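# Tighten shutter spring one-third turn and lock with bolt

## Task

Add tension to the slack shutter spring by rotating its tension wheel one third of a revolution so it sits at the slot with the blue mark, then lock the wheel at that slot by driving the bolt in as far as it goes. It only counts if wheel and bolt stay that way with the robot no longer holding or pressing them.

## Robot and tools

ROBOT. Two arms, left_arm and right_arm, each with six revolute joints (waist, shoulder, elbow, wrist pitch, wrist yaw, wrist roll) and a two-finger parallel gripper. Base positions in the scene frame: left_arm (-0.035, +0.331, 0) m, right_arm (+0.031, -0.302, 0) m, both nearly unrotated. Joint ranges in rad: waist -2.880..2.880, shoulder 0..3.142, elbow 0..3.019, wrist pitch -1.693..1.571, wrist yaw -1.571..1.571, wrist roll -2.094..2.094. Elbows cannot quite straighten.

FRAME. All positions and orientations share one scene frame: origin on the table top midway between the arms, +z up, +x away from the robot over the table, +y toward left_arm. The arm names do not refer to image sides. On each gripper, the fingers extend along its own +z and separate along its own y. end_effector_position is the point between the pads, roughly 1 cm short of the fingertips. Printed hand positions can be somewhat wrong, more so far out, and motions usually finish a centimetre or so off, mostly low.

execute_actions. Argument actions is a list holding zero or one item; optional pictures (boolean) turns camera images on or off (on by default). Empty list: just report the state. An item with rows (1 to 15 rows) and steps (1 to 15, default 15) runs that many 1/30 s steps, one row per step, repeating the final row. An item with only steps (up to 300) is a wait measured from the previous result, so thinking time counts inside it. Every row has 16 numbers: left_arm x, y, z, qw, qx, qy, qz, opening, then right_arm the same eight. x, y, z are an absolute target in metres and qw..qz an absolute unit quaternion (w first), both in the scene frame. Opening ranges -1 (closed) to +1 (fully open, 0.094 m). A refused call does nothing; this happens if any target lies over 0.6 m from that arm's last reported position along any of its gripper axes. Each step the controller limits the commanded pose to 70 mm and 16 degrees from the measured one, favouring position over orientation. After an action an arm travels only to its last limited pose, so check the result and send the remainder next. To keep an arm still or keep an orientation, resend the identical quaternion (and pose) from the result taken before it stopped, not a drifted later value.

move. Argument target: one 16-number row as above (absolute poses and openings for both arms). Optional speed in m/s, 0.002 to 0.5, default 0.25; rotation capped at twice that in rad/s. Both grippers follow straight lines that finish together, lasting 0.5 to 10 s (cut off at 10 s). Openings are sent at the start. Paths ignore obstacles and the other arm, grippers can lag, wander or overshoot the speed. Faster contact and targets set deeper past contact push harder. Its result adds a move: line with the ending (done, off_target, moving, held, fault), any limits (paced = target clipped; held = some steps blocked, after which the arm may jump fast) and each gripper's distance from its target.

wait. Argument seconds, 0 to 10; nothing new is sent, fingers already in motion keep moving.

zoom_image. Arguments camera (cam_head_left, cam_head_right, cam_high, cam_low, cam_left_wrist, cam_right_wrist; all 504x504) and region [x0, y0, x1, y1] in pixels from the top-left, at most 504 by 504. Use it to find the blue slot mark and check the bolt.

read_manual. Optional section, only "licences"; returns licence text, no motion.

finished_scene. Argument scene (integer).

RESULTS. The state line gives each gripper's position and quaternion. grip_measured is the measured finger opening on the command scale (the final Joint positions value is that opening in metres); readings may be off by about 1 mm. A Hand target line shows where the controller is driving each gripper. "pose unreachable" and HELD mark steps the clearance check altered or blocked. Joint torques are raw drive outputs with offsets and noise. MOTOR HOT appears at 85 °C; at 100 °C the arm drops everything and halts (OVER-TEMPERATURE FAULT). FAULT lines mean an arm stopped. The simulation keeps running while you think.

GRIPPING. To hold something, command an opening about 0.03 below grip_measured for a firm grip, less for a lighter one. Pad force tops out near 50-62 N, weaker on parts under about 2 mm thick. Occasional tugs may pull on a held part or shove loose items.

SUGGESTED ORDER. Look first and zoom to locate the wheel, the blue-marked slot and the bolt. Withdraw the bolt if it blocks turning, grip and rotate the wheel a third of a revolution toward the blue slot, then push the bolt fully in. Release, back away, and confirm the wheel stays put before finishing.

AVOID. Knocking anything off the table, letting the arms collide or press on each other, dropping or slipping parts, slamming, and hard pushes. Prefer slow moves near contact and avoid holding loads for long.

Each tool is called after ">>>" by a JSON object that holds its "op" and its "data", one argument or row to a line.

## Session

>>> {"op": "execute_actions", "data": {
  "actions": []
}}

Scene clock: 0.00 s of 5400.00 s.
left_arm: end_effector_position=(+0.3018, +0.6949, +0.3617) grip_measured=+1.000 end_effector_quat_wxyz=(+0.723, +0.134, +0.677, -0.035) | right_arm: end_effector_position=(+0.2082, -0.5747, +0.3588) grip_measured=+1.000 end_effector_quat_wxyz=(+0.003, -0.366, +0.844, -0.392)
Joint positions: left_arm=[ 1.105  1.423  0.922  0.803  1.409 -0.151  0.094] | right_arm=[-0.807  0.72   0.982 -1.045  0.186 -1.791  0.094]
Joint velocities: left_arm=[-0.015  0.005  0.002  0.012  0.022  0.066  0.   ] | right_arm=[ 0.005  0.005 -0.002  0.002  0.007 -0.037  0.   ]
Joint torques (N m, as the arm reports them, + toward a larger angle): no reading
Motor temperatures (°C, as the motors report them): left_arm=[28 28 28 27 29 29] | right_arm=[30 28 30 29 27 28]
Hand target (left_arm): +0.303, +0.698, +0.375; +0.725, +0.145, +0.673, -0.023
Hand target (right_arm): +0.210, -0.576, +0.373; +0.006, -0.362, +0.840, -0.404

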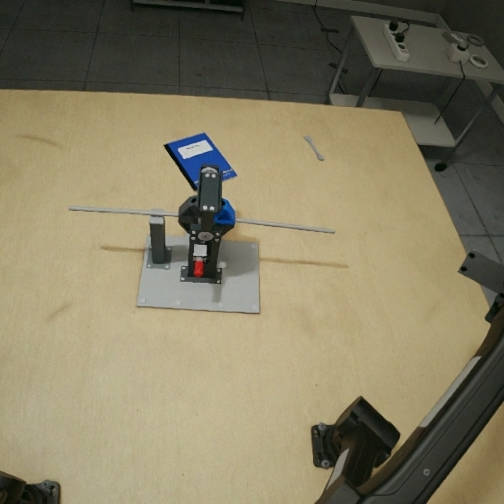

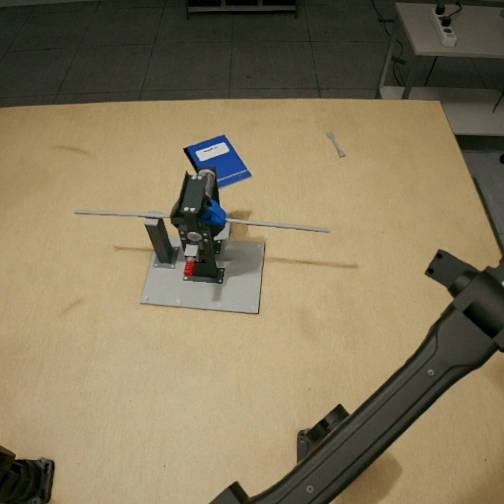

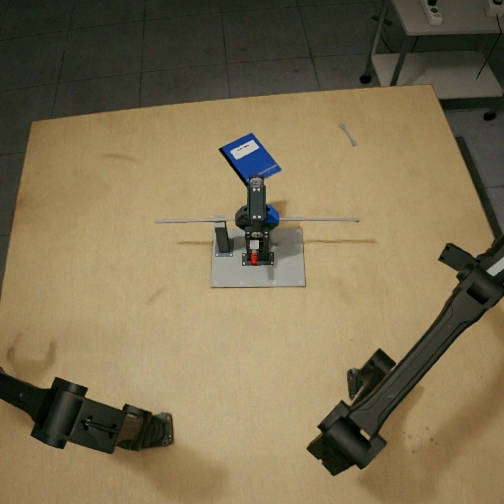

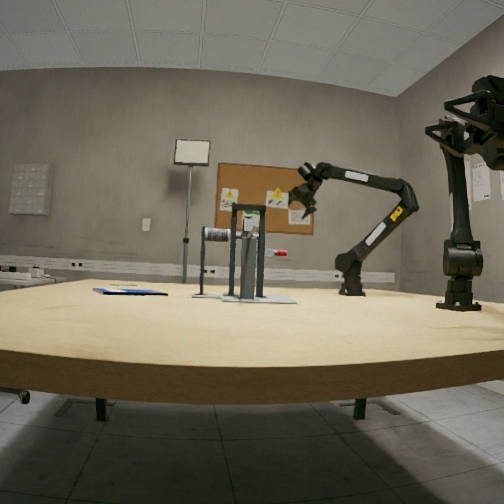

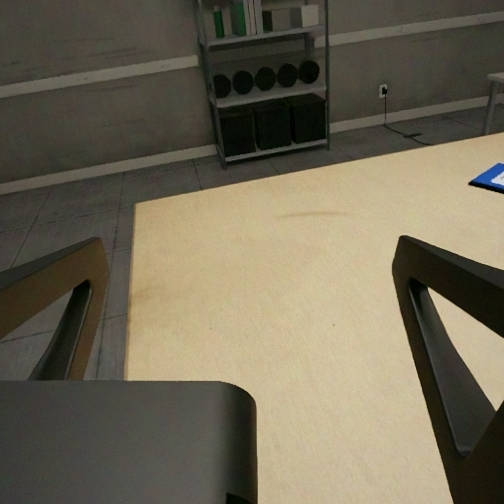

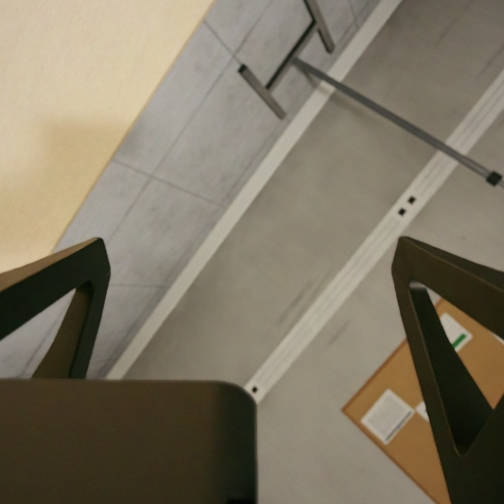

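>>> {"op": "zoom_image", "data": {
  "camera": "cam_head_left",
  "region": [120,150,290,320]
}}

>>> {"op": "zoom_image", "data": {
  "camera": "cam_head_right",
  "region": [120,150,290,320]
}}

>>> {"op": "zoom_image", "data": {
  "camera": "cam_low",
  "region": [180,190,310,320]
}}

Region (120, 150, 290, 320) of cam_head_left's 504x504 image, scaled by 2.965, with more detail than that image has.

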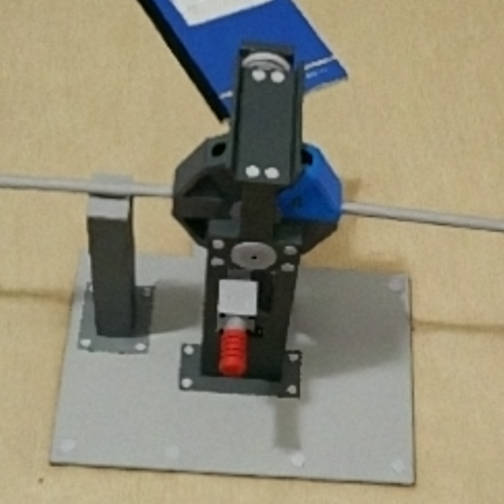

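Region (120, 150, 290, 320) of cam_head_right's 504x504 image, scaled by 2.965, with more detail than that image has.

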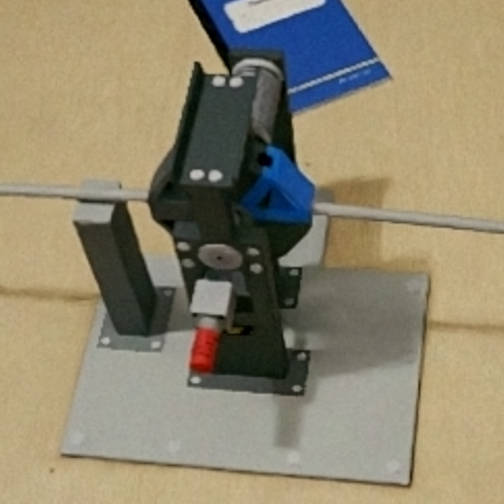

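Region (180, 190, 310, 320) of cam_low's 504x504 image, scaled by 3.877, with more detail than that image has.

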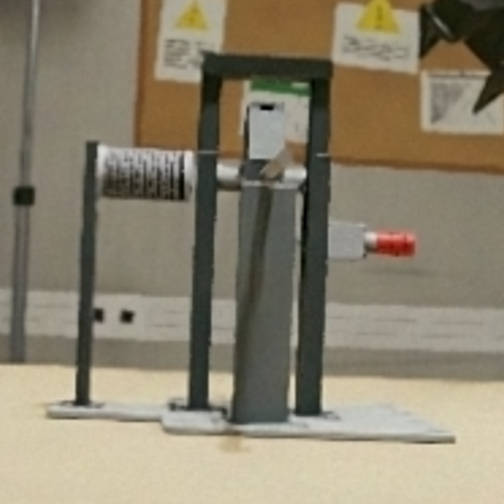

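>>> {"op": "move", "data": {
  "target": [0.25,0.25,0.33,0.653,0.271,0.653,-0.271,1,0.22,-0.12,0.26,0.70,-0.1,0.70,0.1,1],
  "speed": 0.4
}}

Scene clock: 11.40 s of 5400.00 s.
left_arm: end_effector_position=(+0.2459, +0.2462, +0.3363) grip_measured=+1.000 end_effector_quat_wxyz=(+0.658, +0.268, +0.646, -0.278) | right_arm: end_effector_position=(+0.2182, -0.1151, +0.2578) grip_measured=+1.000 end_effector_quat_wxyz=(+0.701, -0.131, +0.697, +0.075)
Joint positions: left_arm=[ 0.162  0.447  0.379  0.109  1.021 -0.043  0.094] | right_arm=[ 1.502  0.348  0.18   0.157  1.122 -0.069  0.094]
Joint velocities: left_arm=[-0.005 -0.005 -0.012 -0.007 -0.022  0.11   0.   ] | right_arm=[-0.015 -0.015 -0.007  0.022 -0.037 -0.051  0.   ]
Joint torques (N m, as the arm reports them, + toward a larger angle): left_arm=[ 0.5   0.27 10.93  0.62 -0.05  0.05] | right_arm=[-1.52  2.54 10.87  2.11  0.03  0.01]
Motor temperatures (°C, as the motors report them): left_arm=[28 29 32 27 29 29] | right_arm=[30 29 35 30 27 28]
Hand target (left_arm): +0.244, +0.246, +0.337; +0.660, +0.269, +0.646, -0.274
Hand target (right_arm): +0.221, -0.118, +0.262; +0.706, -0.123, +0.694, +0.072
Off the commanded pose (left_arm): 0.008 m, 1 deg.
Off the commanded pose (right_arm): 0.006 m, 5 deg.
After step 90, 5.27 s passed at rest.
move: off_target (right_arm); limits=paced

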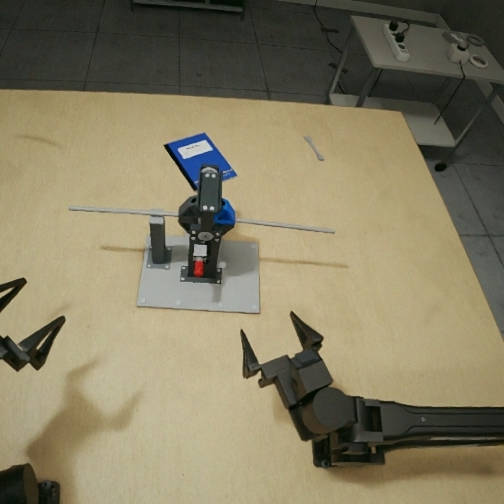

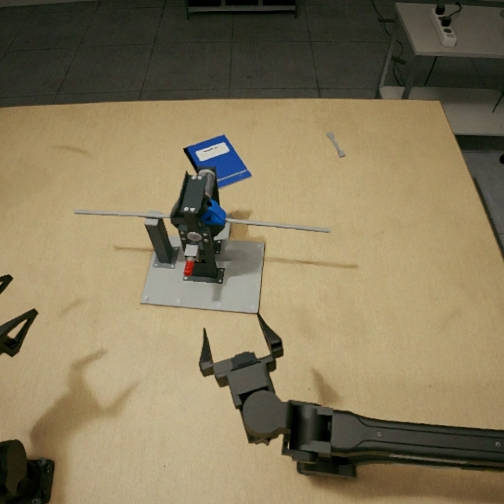

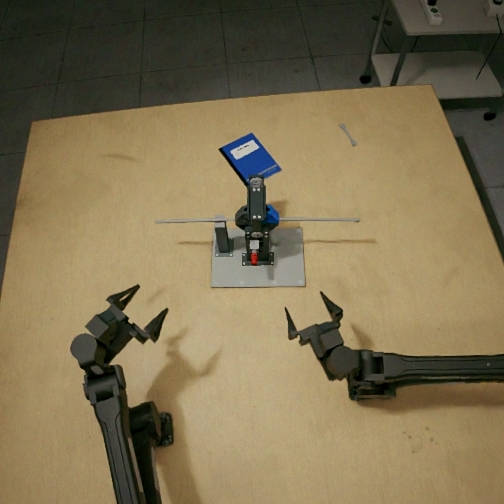

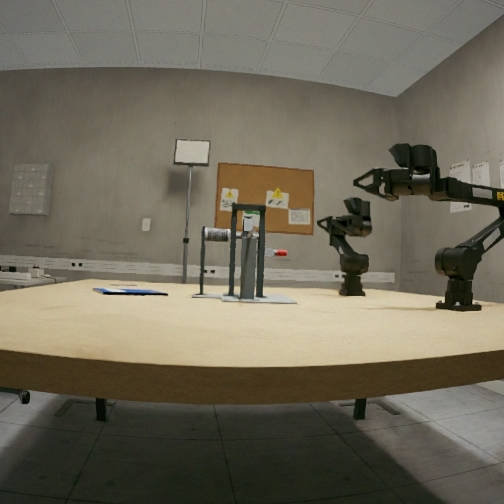

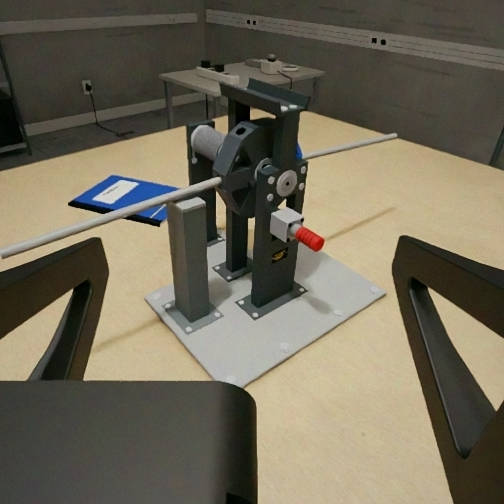

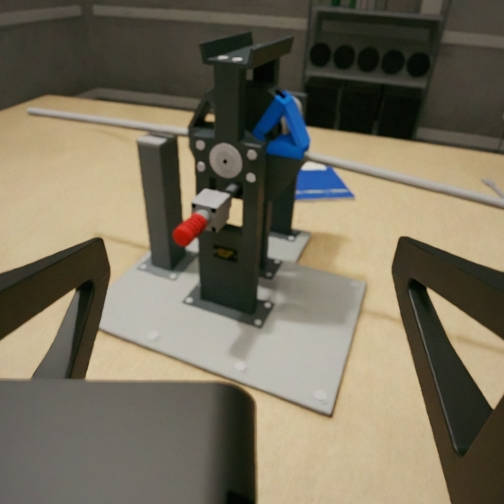

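>>> {"op": "zoom_image", "data": {
  "camera": "cam_right_wrist",
  "region": [120,30,370,280]
}}

>>> {"op": "zoom_image", "data": {
  "camera": "cam_left_wrist",
  "region": [150,80,350,280]
}}

Region (120, 30, 370, 280) of cam_right_wrist's 504x504 image, scaled by 2.016, with more detail than that image has.

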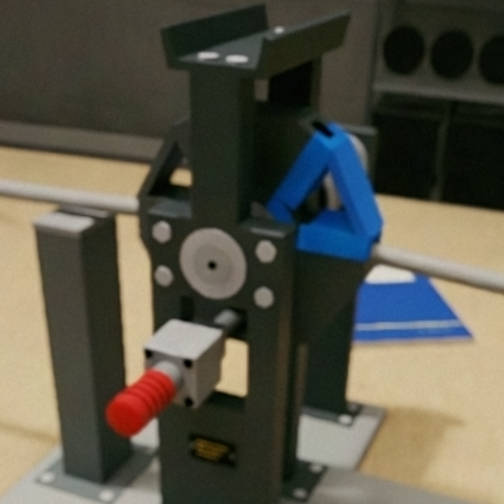

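Region (150, 80, 350, 280) of cam_left_wrist's 504x504 image, scaled by 2.520, with more detail than that image has.

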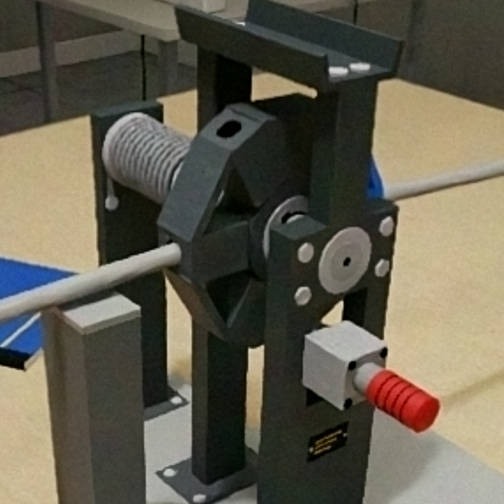

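>>> {"op": "move", "data": {
  "target": [0.43,0.18,0.20,0.478,-0.478,0.522,-0.522,1,0.36,-0.01,0.20,0.383,0.04,0.924,-0.017,0.3],
  "speed": 0.35
}}

Scene clock: 32.67 s of 5400.00 s.
left_arm: end_effector_position=(+0.4197, +0.1825, +0.1873) grip_measured=+1.000 end_effector_quat_wxyz=(+0.476, -0.481, +0.529, -0.513) | right_arm: end_effector_position=(+0.3482, -0.0223, +0.1812) grip_measured=+0.303 end_effector_quat_wxyz=(+0.368, +0.024, +0.929, -0.022)
Joint positions: left_arm=[-0.508  1.427  0.423  0.981 -0.356 -1.568  0.094] | right_arm=[ 1.058  1.244  0.876 -0.768  0.639  0.876  0.061]
Joint velocities: left_arm=[-0.015 -0.005 -0.002 -0.002 -0.022 -0.037  0.   ] | right_arm=[-0.015  0.005 -0.007  0.007 -0.007 -0.051  0.   ]
Joint torques (N m, as the arm reports them, + toward a larger angle): left_arm=[-0.12 -6.98 10.38  0.88 -0.06 -0.05] | right_arm=[-1.42 -7.46 13.87 -0.07  0.2   0.21]
Motor temperatures (°C, as the motors report them): left_arm=[28 29 34 27 29 29] | right_arm=[30 29 39 30 27 28]
Hand target (left_arm): +0.431, +0.174, +0.196; +0.474, -0.481, +0.522, -0.521
Hand target (right_arm): +0.357, -0.016, +0.198; +0.373, +0.038, +0.927, -0.011
Off the commanded pose (left_arm): 0.017 m, 1 deg.
Off the commanded pose (right_arm): 0.025 m, 3 deg.
After step 90, 15.23 s passed at rest.
move: off_target (left_arm, right_arm)

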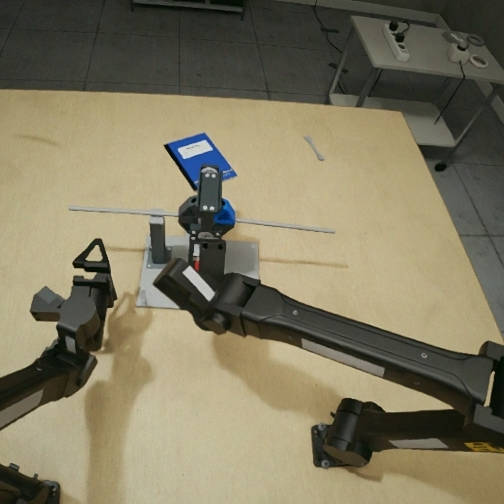

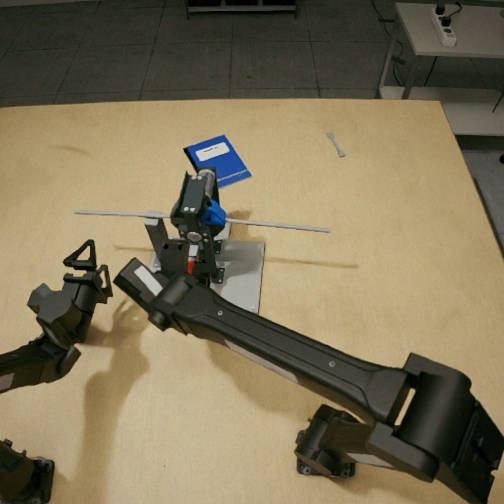

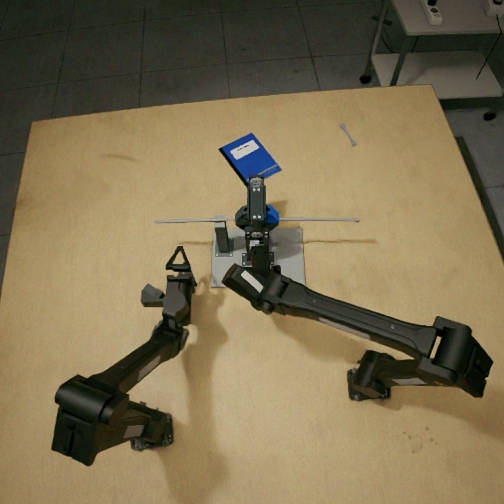

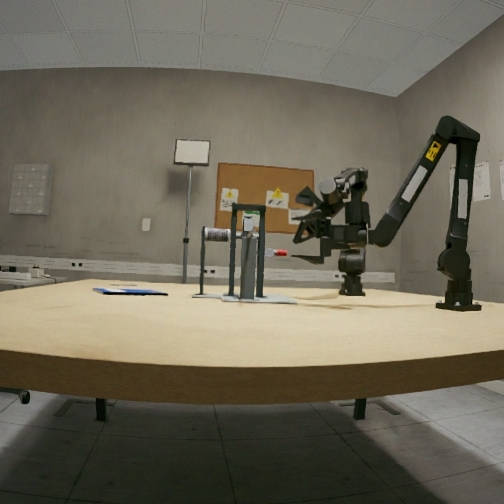

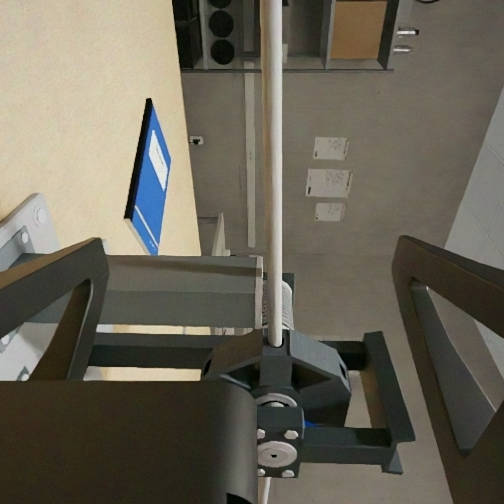

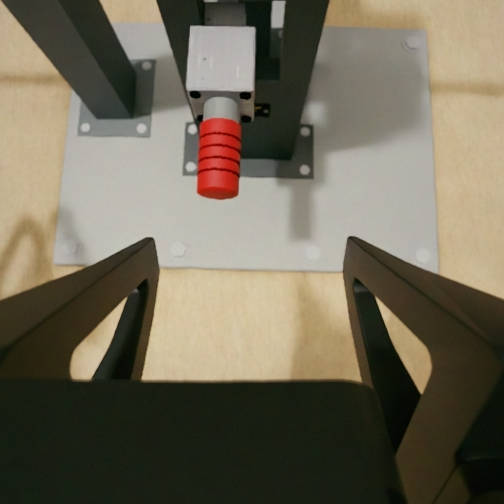

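>>> {"op": "move", "data": {
  "target": [0.515,0.172,0.21,0.478,-0.478,0.522,-0.522,0.4,0.405,0.0,0.158,0.383,0.04,0.924,-0.017,0.3],
  "speed": 0.15
}}

Scene clock: 36.20 s of 5400.00 s.
left_arm: end_effector_position=(+0.5006, +0.1731, +0.2042) grip_measured=+0.402 end_effector_quat_wxyz=(+0.475, -0.478, +0.524, -0.520) | right_arm: end_effector_position=(+0.3879, -0.0138, +0.1389) grip_measured=+0.303 end_effector_quat_wxyz=(+0.367, +0.032, +0.929, -0.036)
Joint positions: left_arm=[-0.439  1.561  0.641  0.912 -0.281 -1.571  0.066] | right_arm=[ 0.993  1.391  0.887 -0.62   0.631  0.825  0.061]
Joint velocities: left_arm=[-0.015 -0.005 -0.017 -0.012  0.022 -0.037 -0.001] | right_arm=[ 0.005 -0.005 -0.007  0.012  0.007 -0.051 -0.002]
Joint torques (N m, as the arm reports them, + toward a larger angle): left_arm=[ 0.93 -9.71 10.99  0.87  0.18  0.07] | right_arm=[-1.53 -9.17 13.44  1.47  0.2   0.03]
Motor temperatures (°C, as the motors report them): left_arm=[28 29 34 27 29 29] | right_arm=[30 29 40 30 27 28]
Hand target (left_arm): +0.514, +0.171, +0.209; +0.478, -0.477, +0.521, -0.521
Hand target (right_arm): +0.403, -0.001, +0.158; +0.382, +0.040, +0.923, -0.016
Off the commanded pose (left_arm): 0.016 m, 0 deg.
Off the commanded pose (right_arm): 0.029 m, 3 deg.
move: off_target (left_arm, right_arm)

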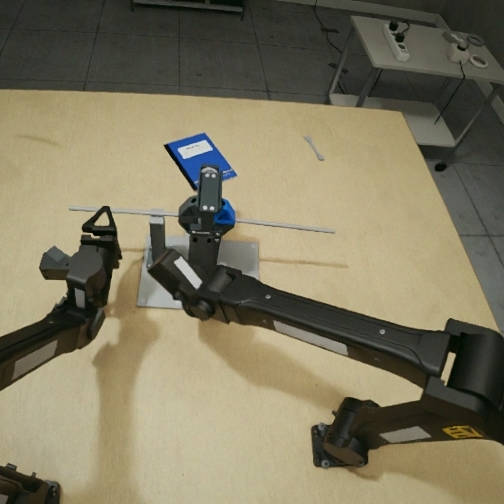

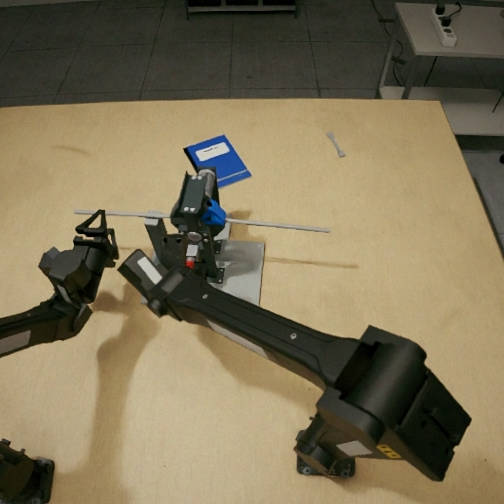

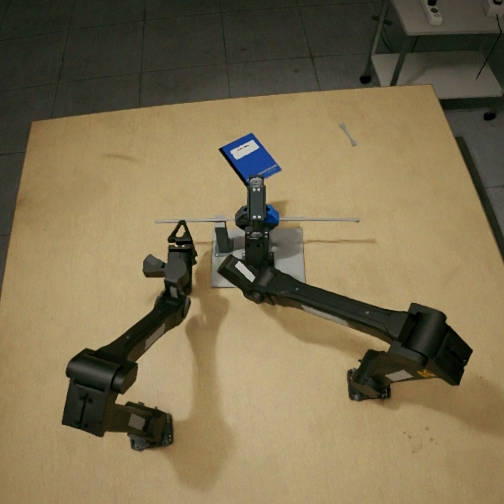

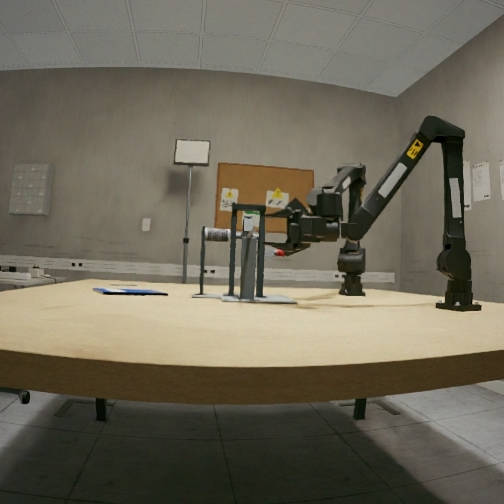

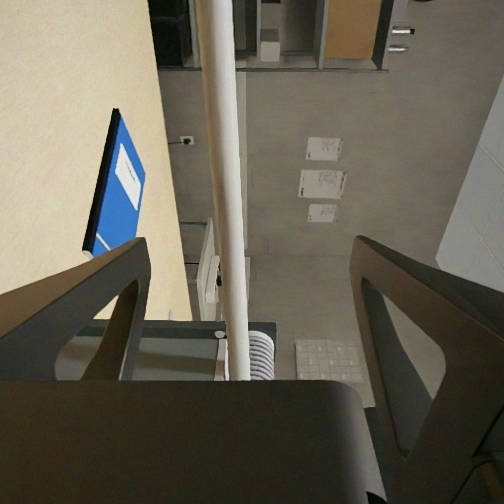

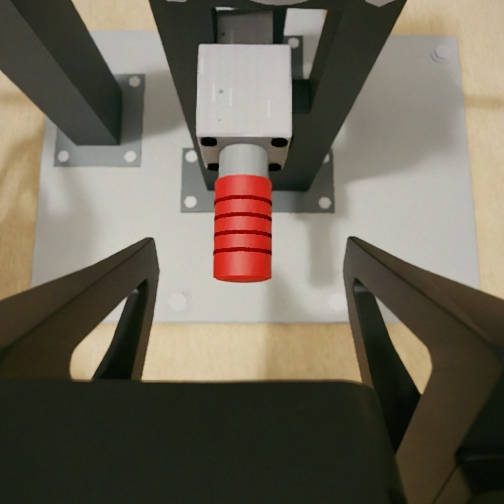

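>>> {"op": "move", "data": {
  "target": [0.543,0.170,0.202,0.478,-0.478,0.522,-0.522,0.4,0.418,0.002,0.157,0.383,0.04,0.924,-0.017,0.3],
  "speed": 0.1
}}

>>> {"op": "move", "data": {
  "target": [0.543,0.170,0.206,0.478,-0.478,0.522,-0.522,-0.9,0.418,0.002,0.157,0.383,0.04,0.924,-0.017,-0.75]
}}

Scene clock: 42.27 s of 5400.00 s.
left_arm: end_effector_position=(+0.5275, +0.1713, +0.1937) grip_measured=+0.402 end_effector_quat_wxyz=(+0.474, -0.479, +0.528, -0.517) | right_arm: end_effector_position=(+0.4020, -0.0102, +0.1410) grip_measured=+0.303 end_effector_quat_wxyz=(+0.370, +0.033, +0.928, -0.034)
Joint positions: left_arm=[-0.42   1.637  0.708  0.912 -0.261 -1.571  0.066] | right_arm=[ 0.971  1.414  0.913 -0.601  0.623  0.801  0.061]
Joint velocities: left_arm=[-0.024 -0.005 -0.002 -0.002 -0.007 -0.037  0.001] | right_arm=[-0.015 -0.015 -0.007 -0.002 -0.051  0.007  0.001]
Joint torques (N m, as the arm reports them, + toward a larger angle): left_arm=[  0.93 -11.07  11.06   1.1    0.18   0.06] | right_arm=[-1.28 -9.29 13.23  1.55  0.18 -0.01]
Motor temperatures (°C, as the motors report them): left_arm=[28 29 34 27 29 29] | right_arm=[30 29 42 30 27 28]
Hand target (left_arm): +0.542, +0.170, +0.202; +0.478, -0.477, +0.522, -0.521
Hand target (right_arm): +0.417, +0.001, +0.157; +0.383, +0.040, +0.923, -0.017
Off the commanded pose (left_arm): 0.018 m, 1 deg.
Off the commanded pose (right_arm): 0.026 m, 3 deg.
After step 90, 2.23 s passed at rest.
move: off_target (left_arm, right_arm)

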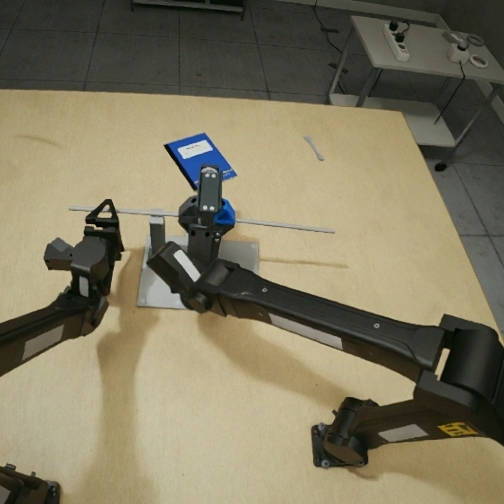

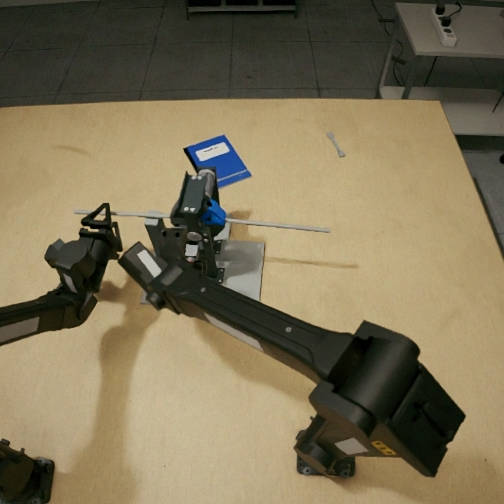

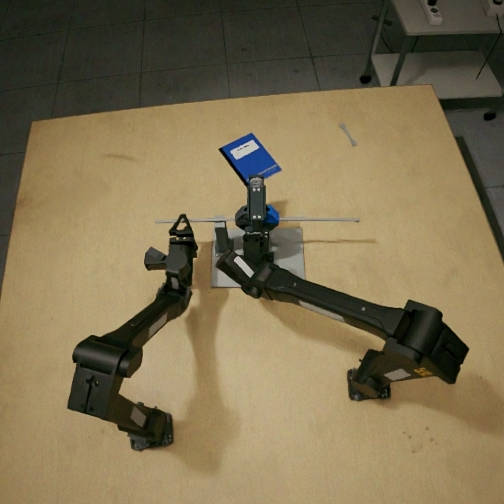

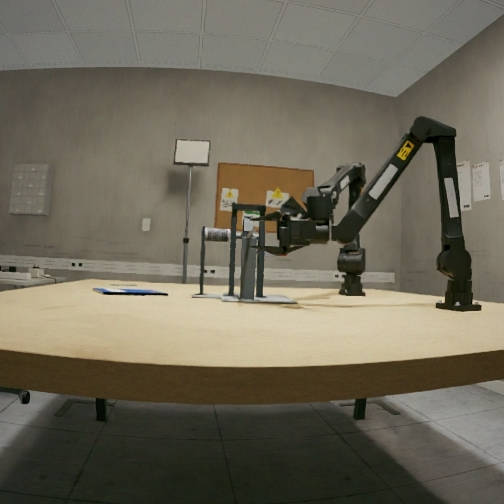

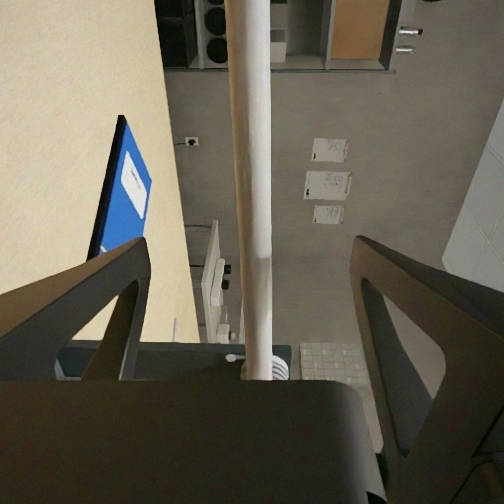

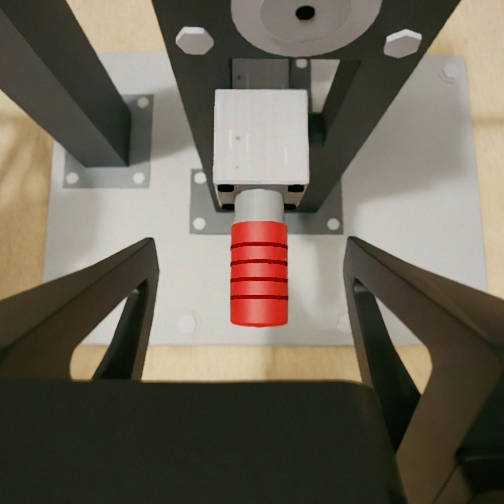

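Scene clock: 42.97 s of 5400.00 s.
left_arm: end_effector_position=(+0.5288, +0.1710, +0.1951) grip_measured=-0.848 end_effector_quat_wxyz=(+0.473, -0.480, +0.527, -0.518) | right_arm: end_effector_position=(+0.4020, -0.0125, +0.1405) grip_measured=-0.652 end_effector_quat_wxyz=(+0.371, +0.034, +0.927, -0.038)
Joint positions: left_arm=[-0.419  1.636  0.713  0.907 -0.261 -1.574  0.007] | right_arm=[ 0.97   1.413  0.91  -0.603  0.63   0.801  0.016]
Joint velocities: left_arm=[-0.024 -0.005  0.002 -0.012 -0.051 -0.051 -0.001] | right_arm=[ 0.005 -0.005  0.002 -0.017  0.037 -0.022 -0.   ]
Joint torques (N m, as the arm reports them, + toward a larger angle): left_arm=[  0.96 -11.8   11.07   0.68   0.21   0.08] | right_arm=[-1.29 -9.18 13.49  1.57 -0.06 -0.01]
Motor temperatures (°C, as the motors report them): left_arm=[28 29 34 27 29 29] | right_arm=[30 29 42 30 27 28]
Hand target (left_arm): +0.542, +0.170, +0.206; +0.478, -0.477, +0.522, -0.521
Hand target (right_arm): +0.417, +0.001, +0.157; +0.383, +0.040, +0.923, -0.017
Off the commanded pose (left_arm): 0.018 m, 1 deg.
Off the commanded pose (right_arm): 0.027 m, 3 deg.
move: off_target (left_arm, right_arm)

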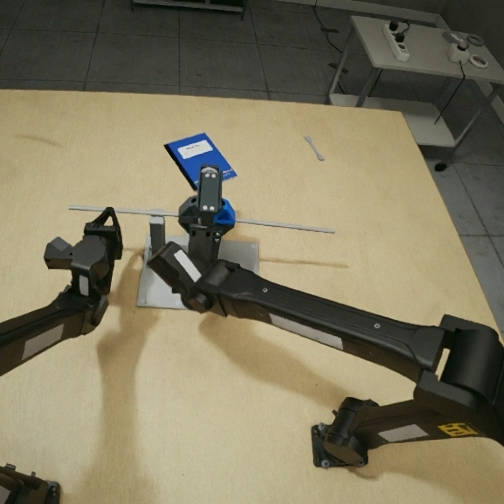

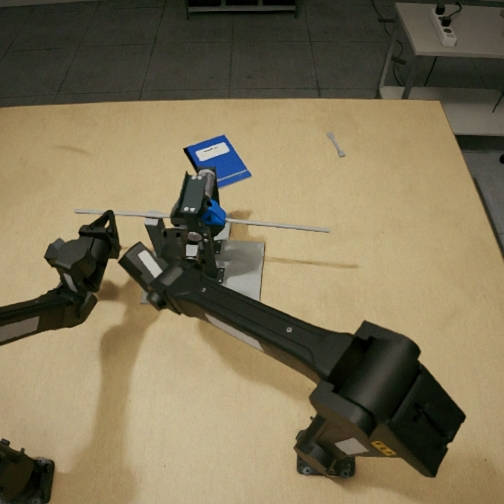

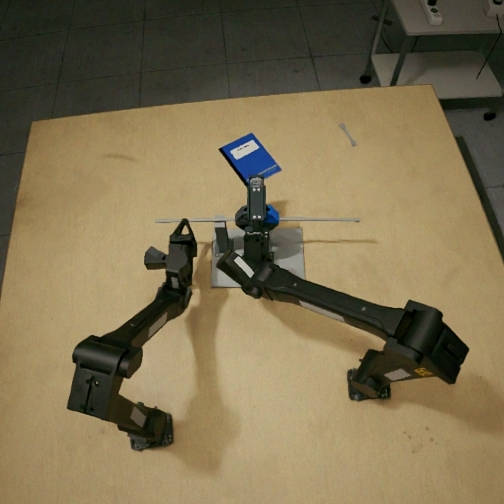

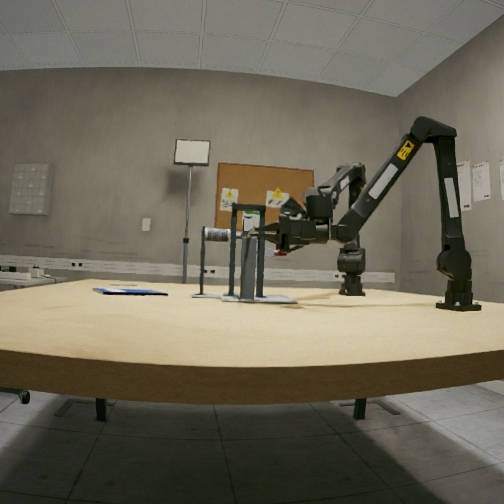

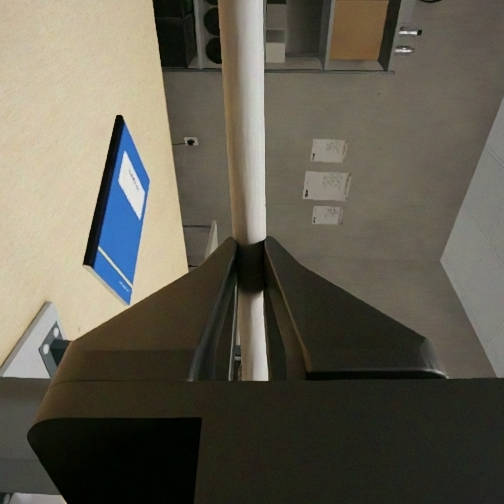

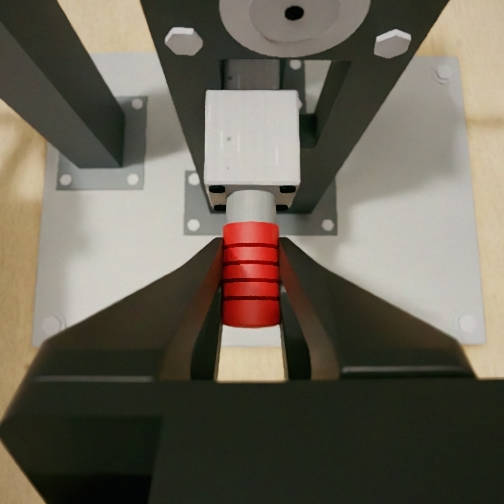

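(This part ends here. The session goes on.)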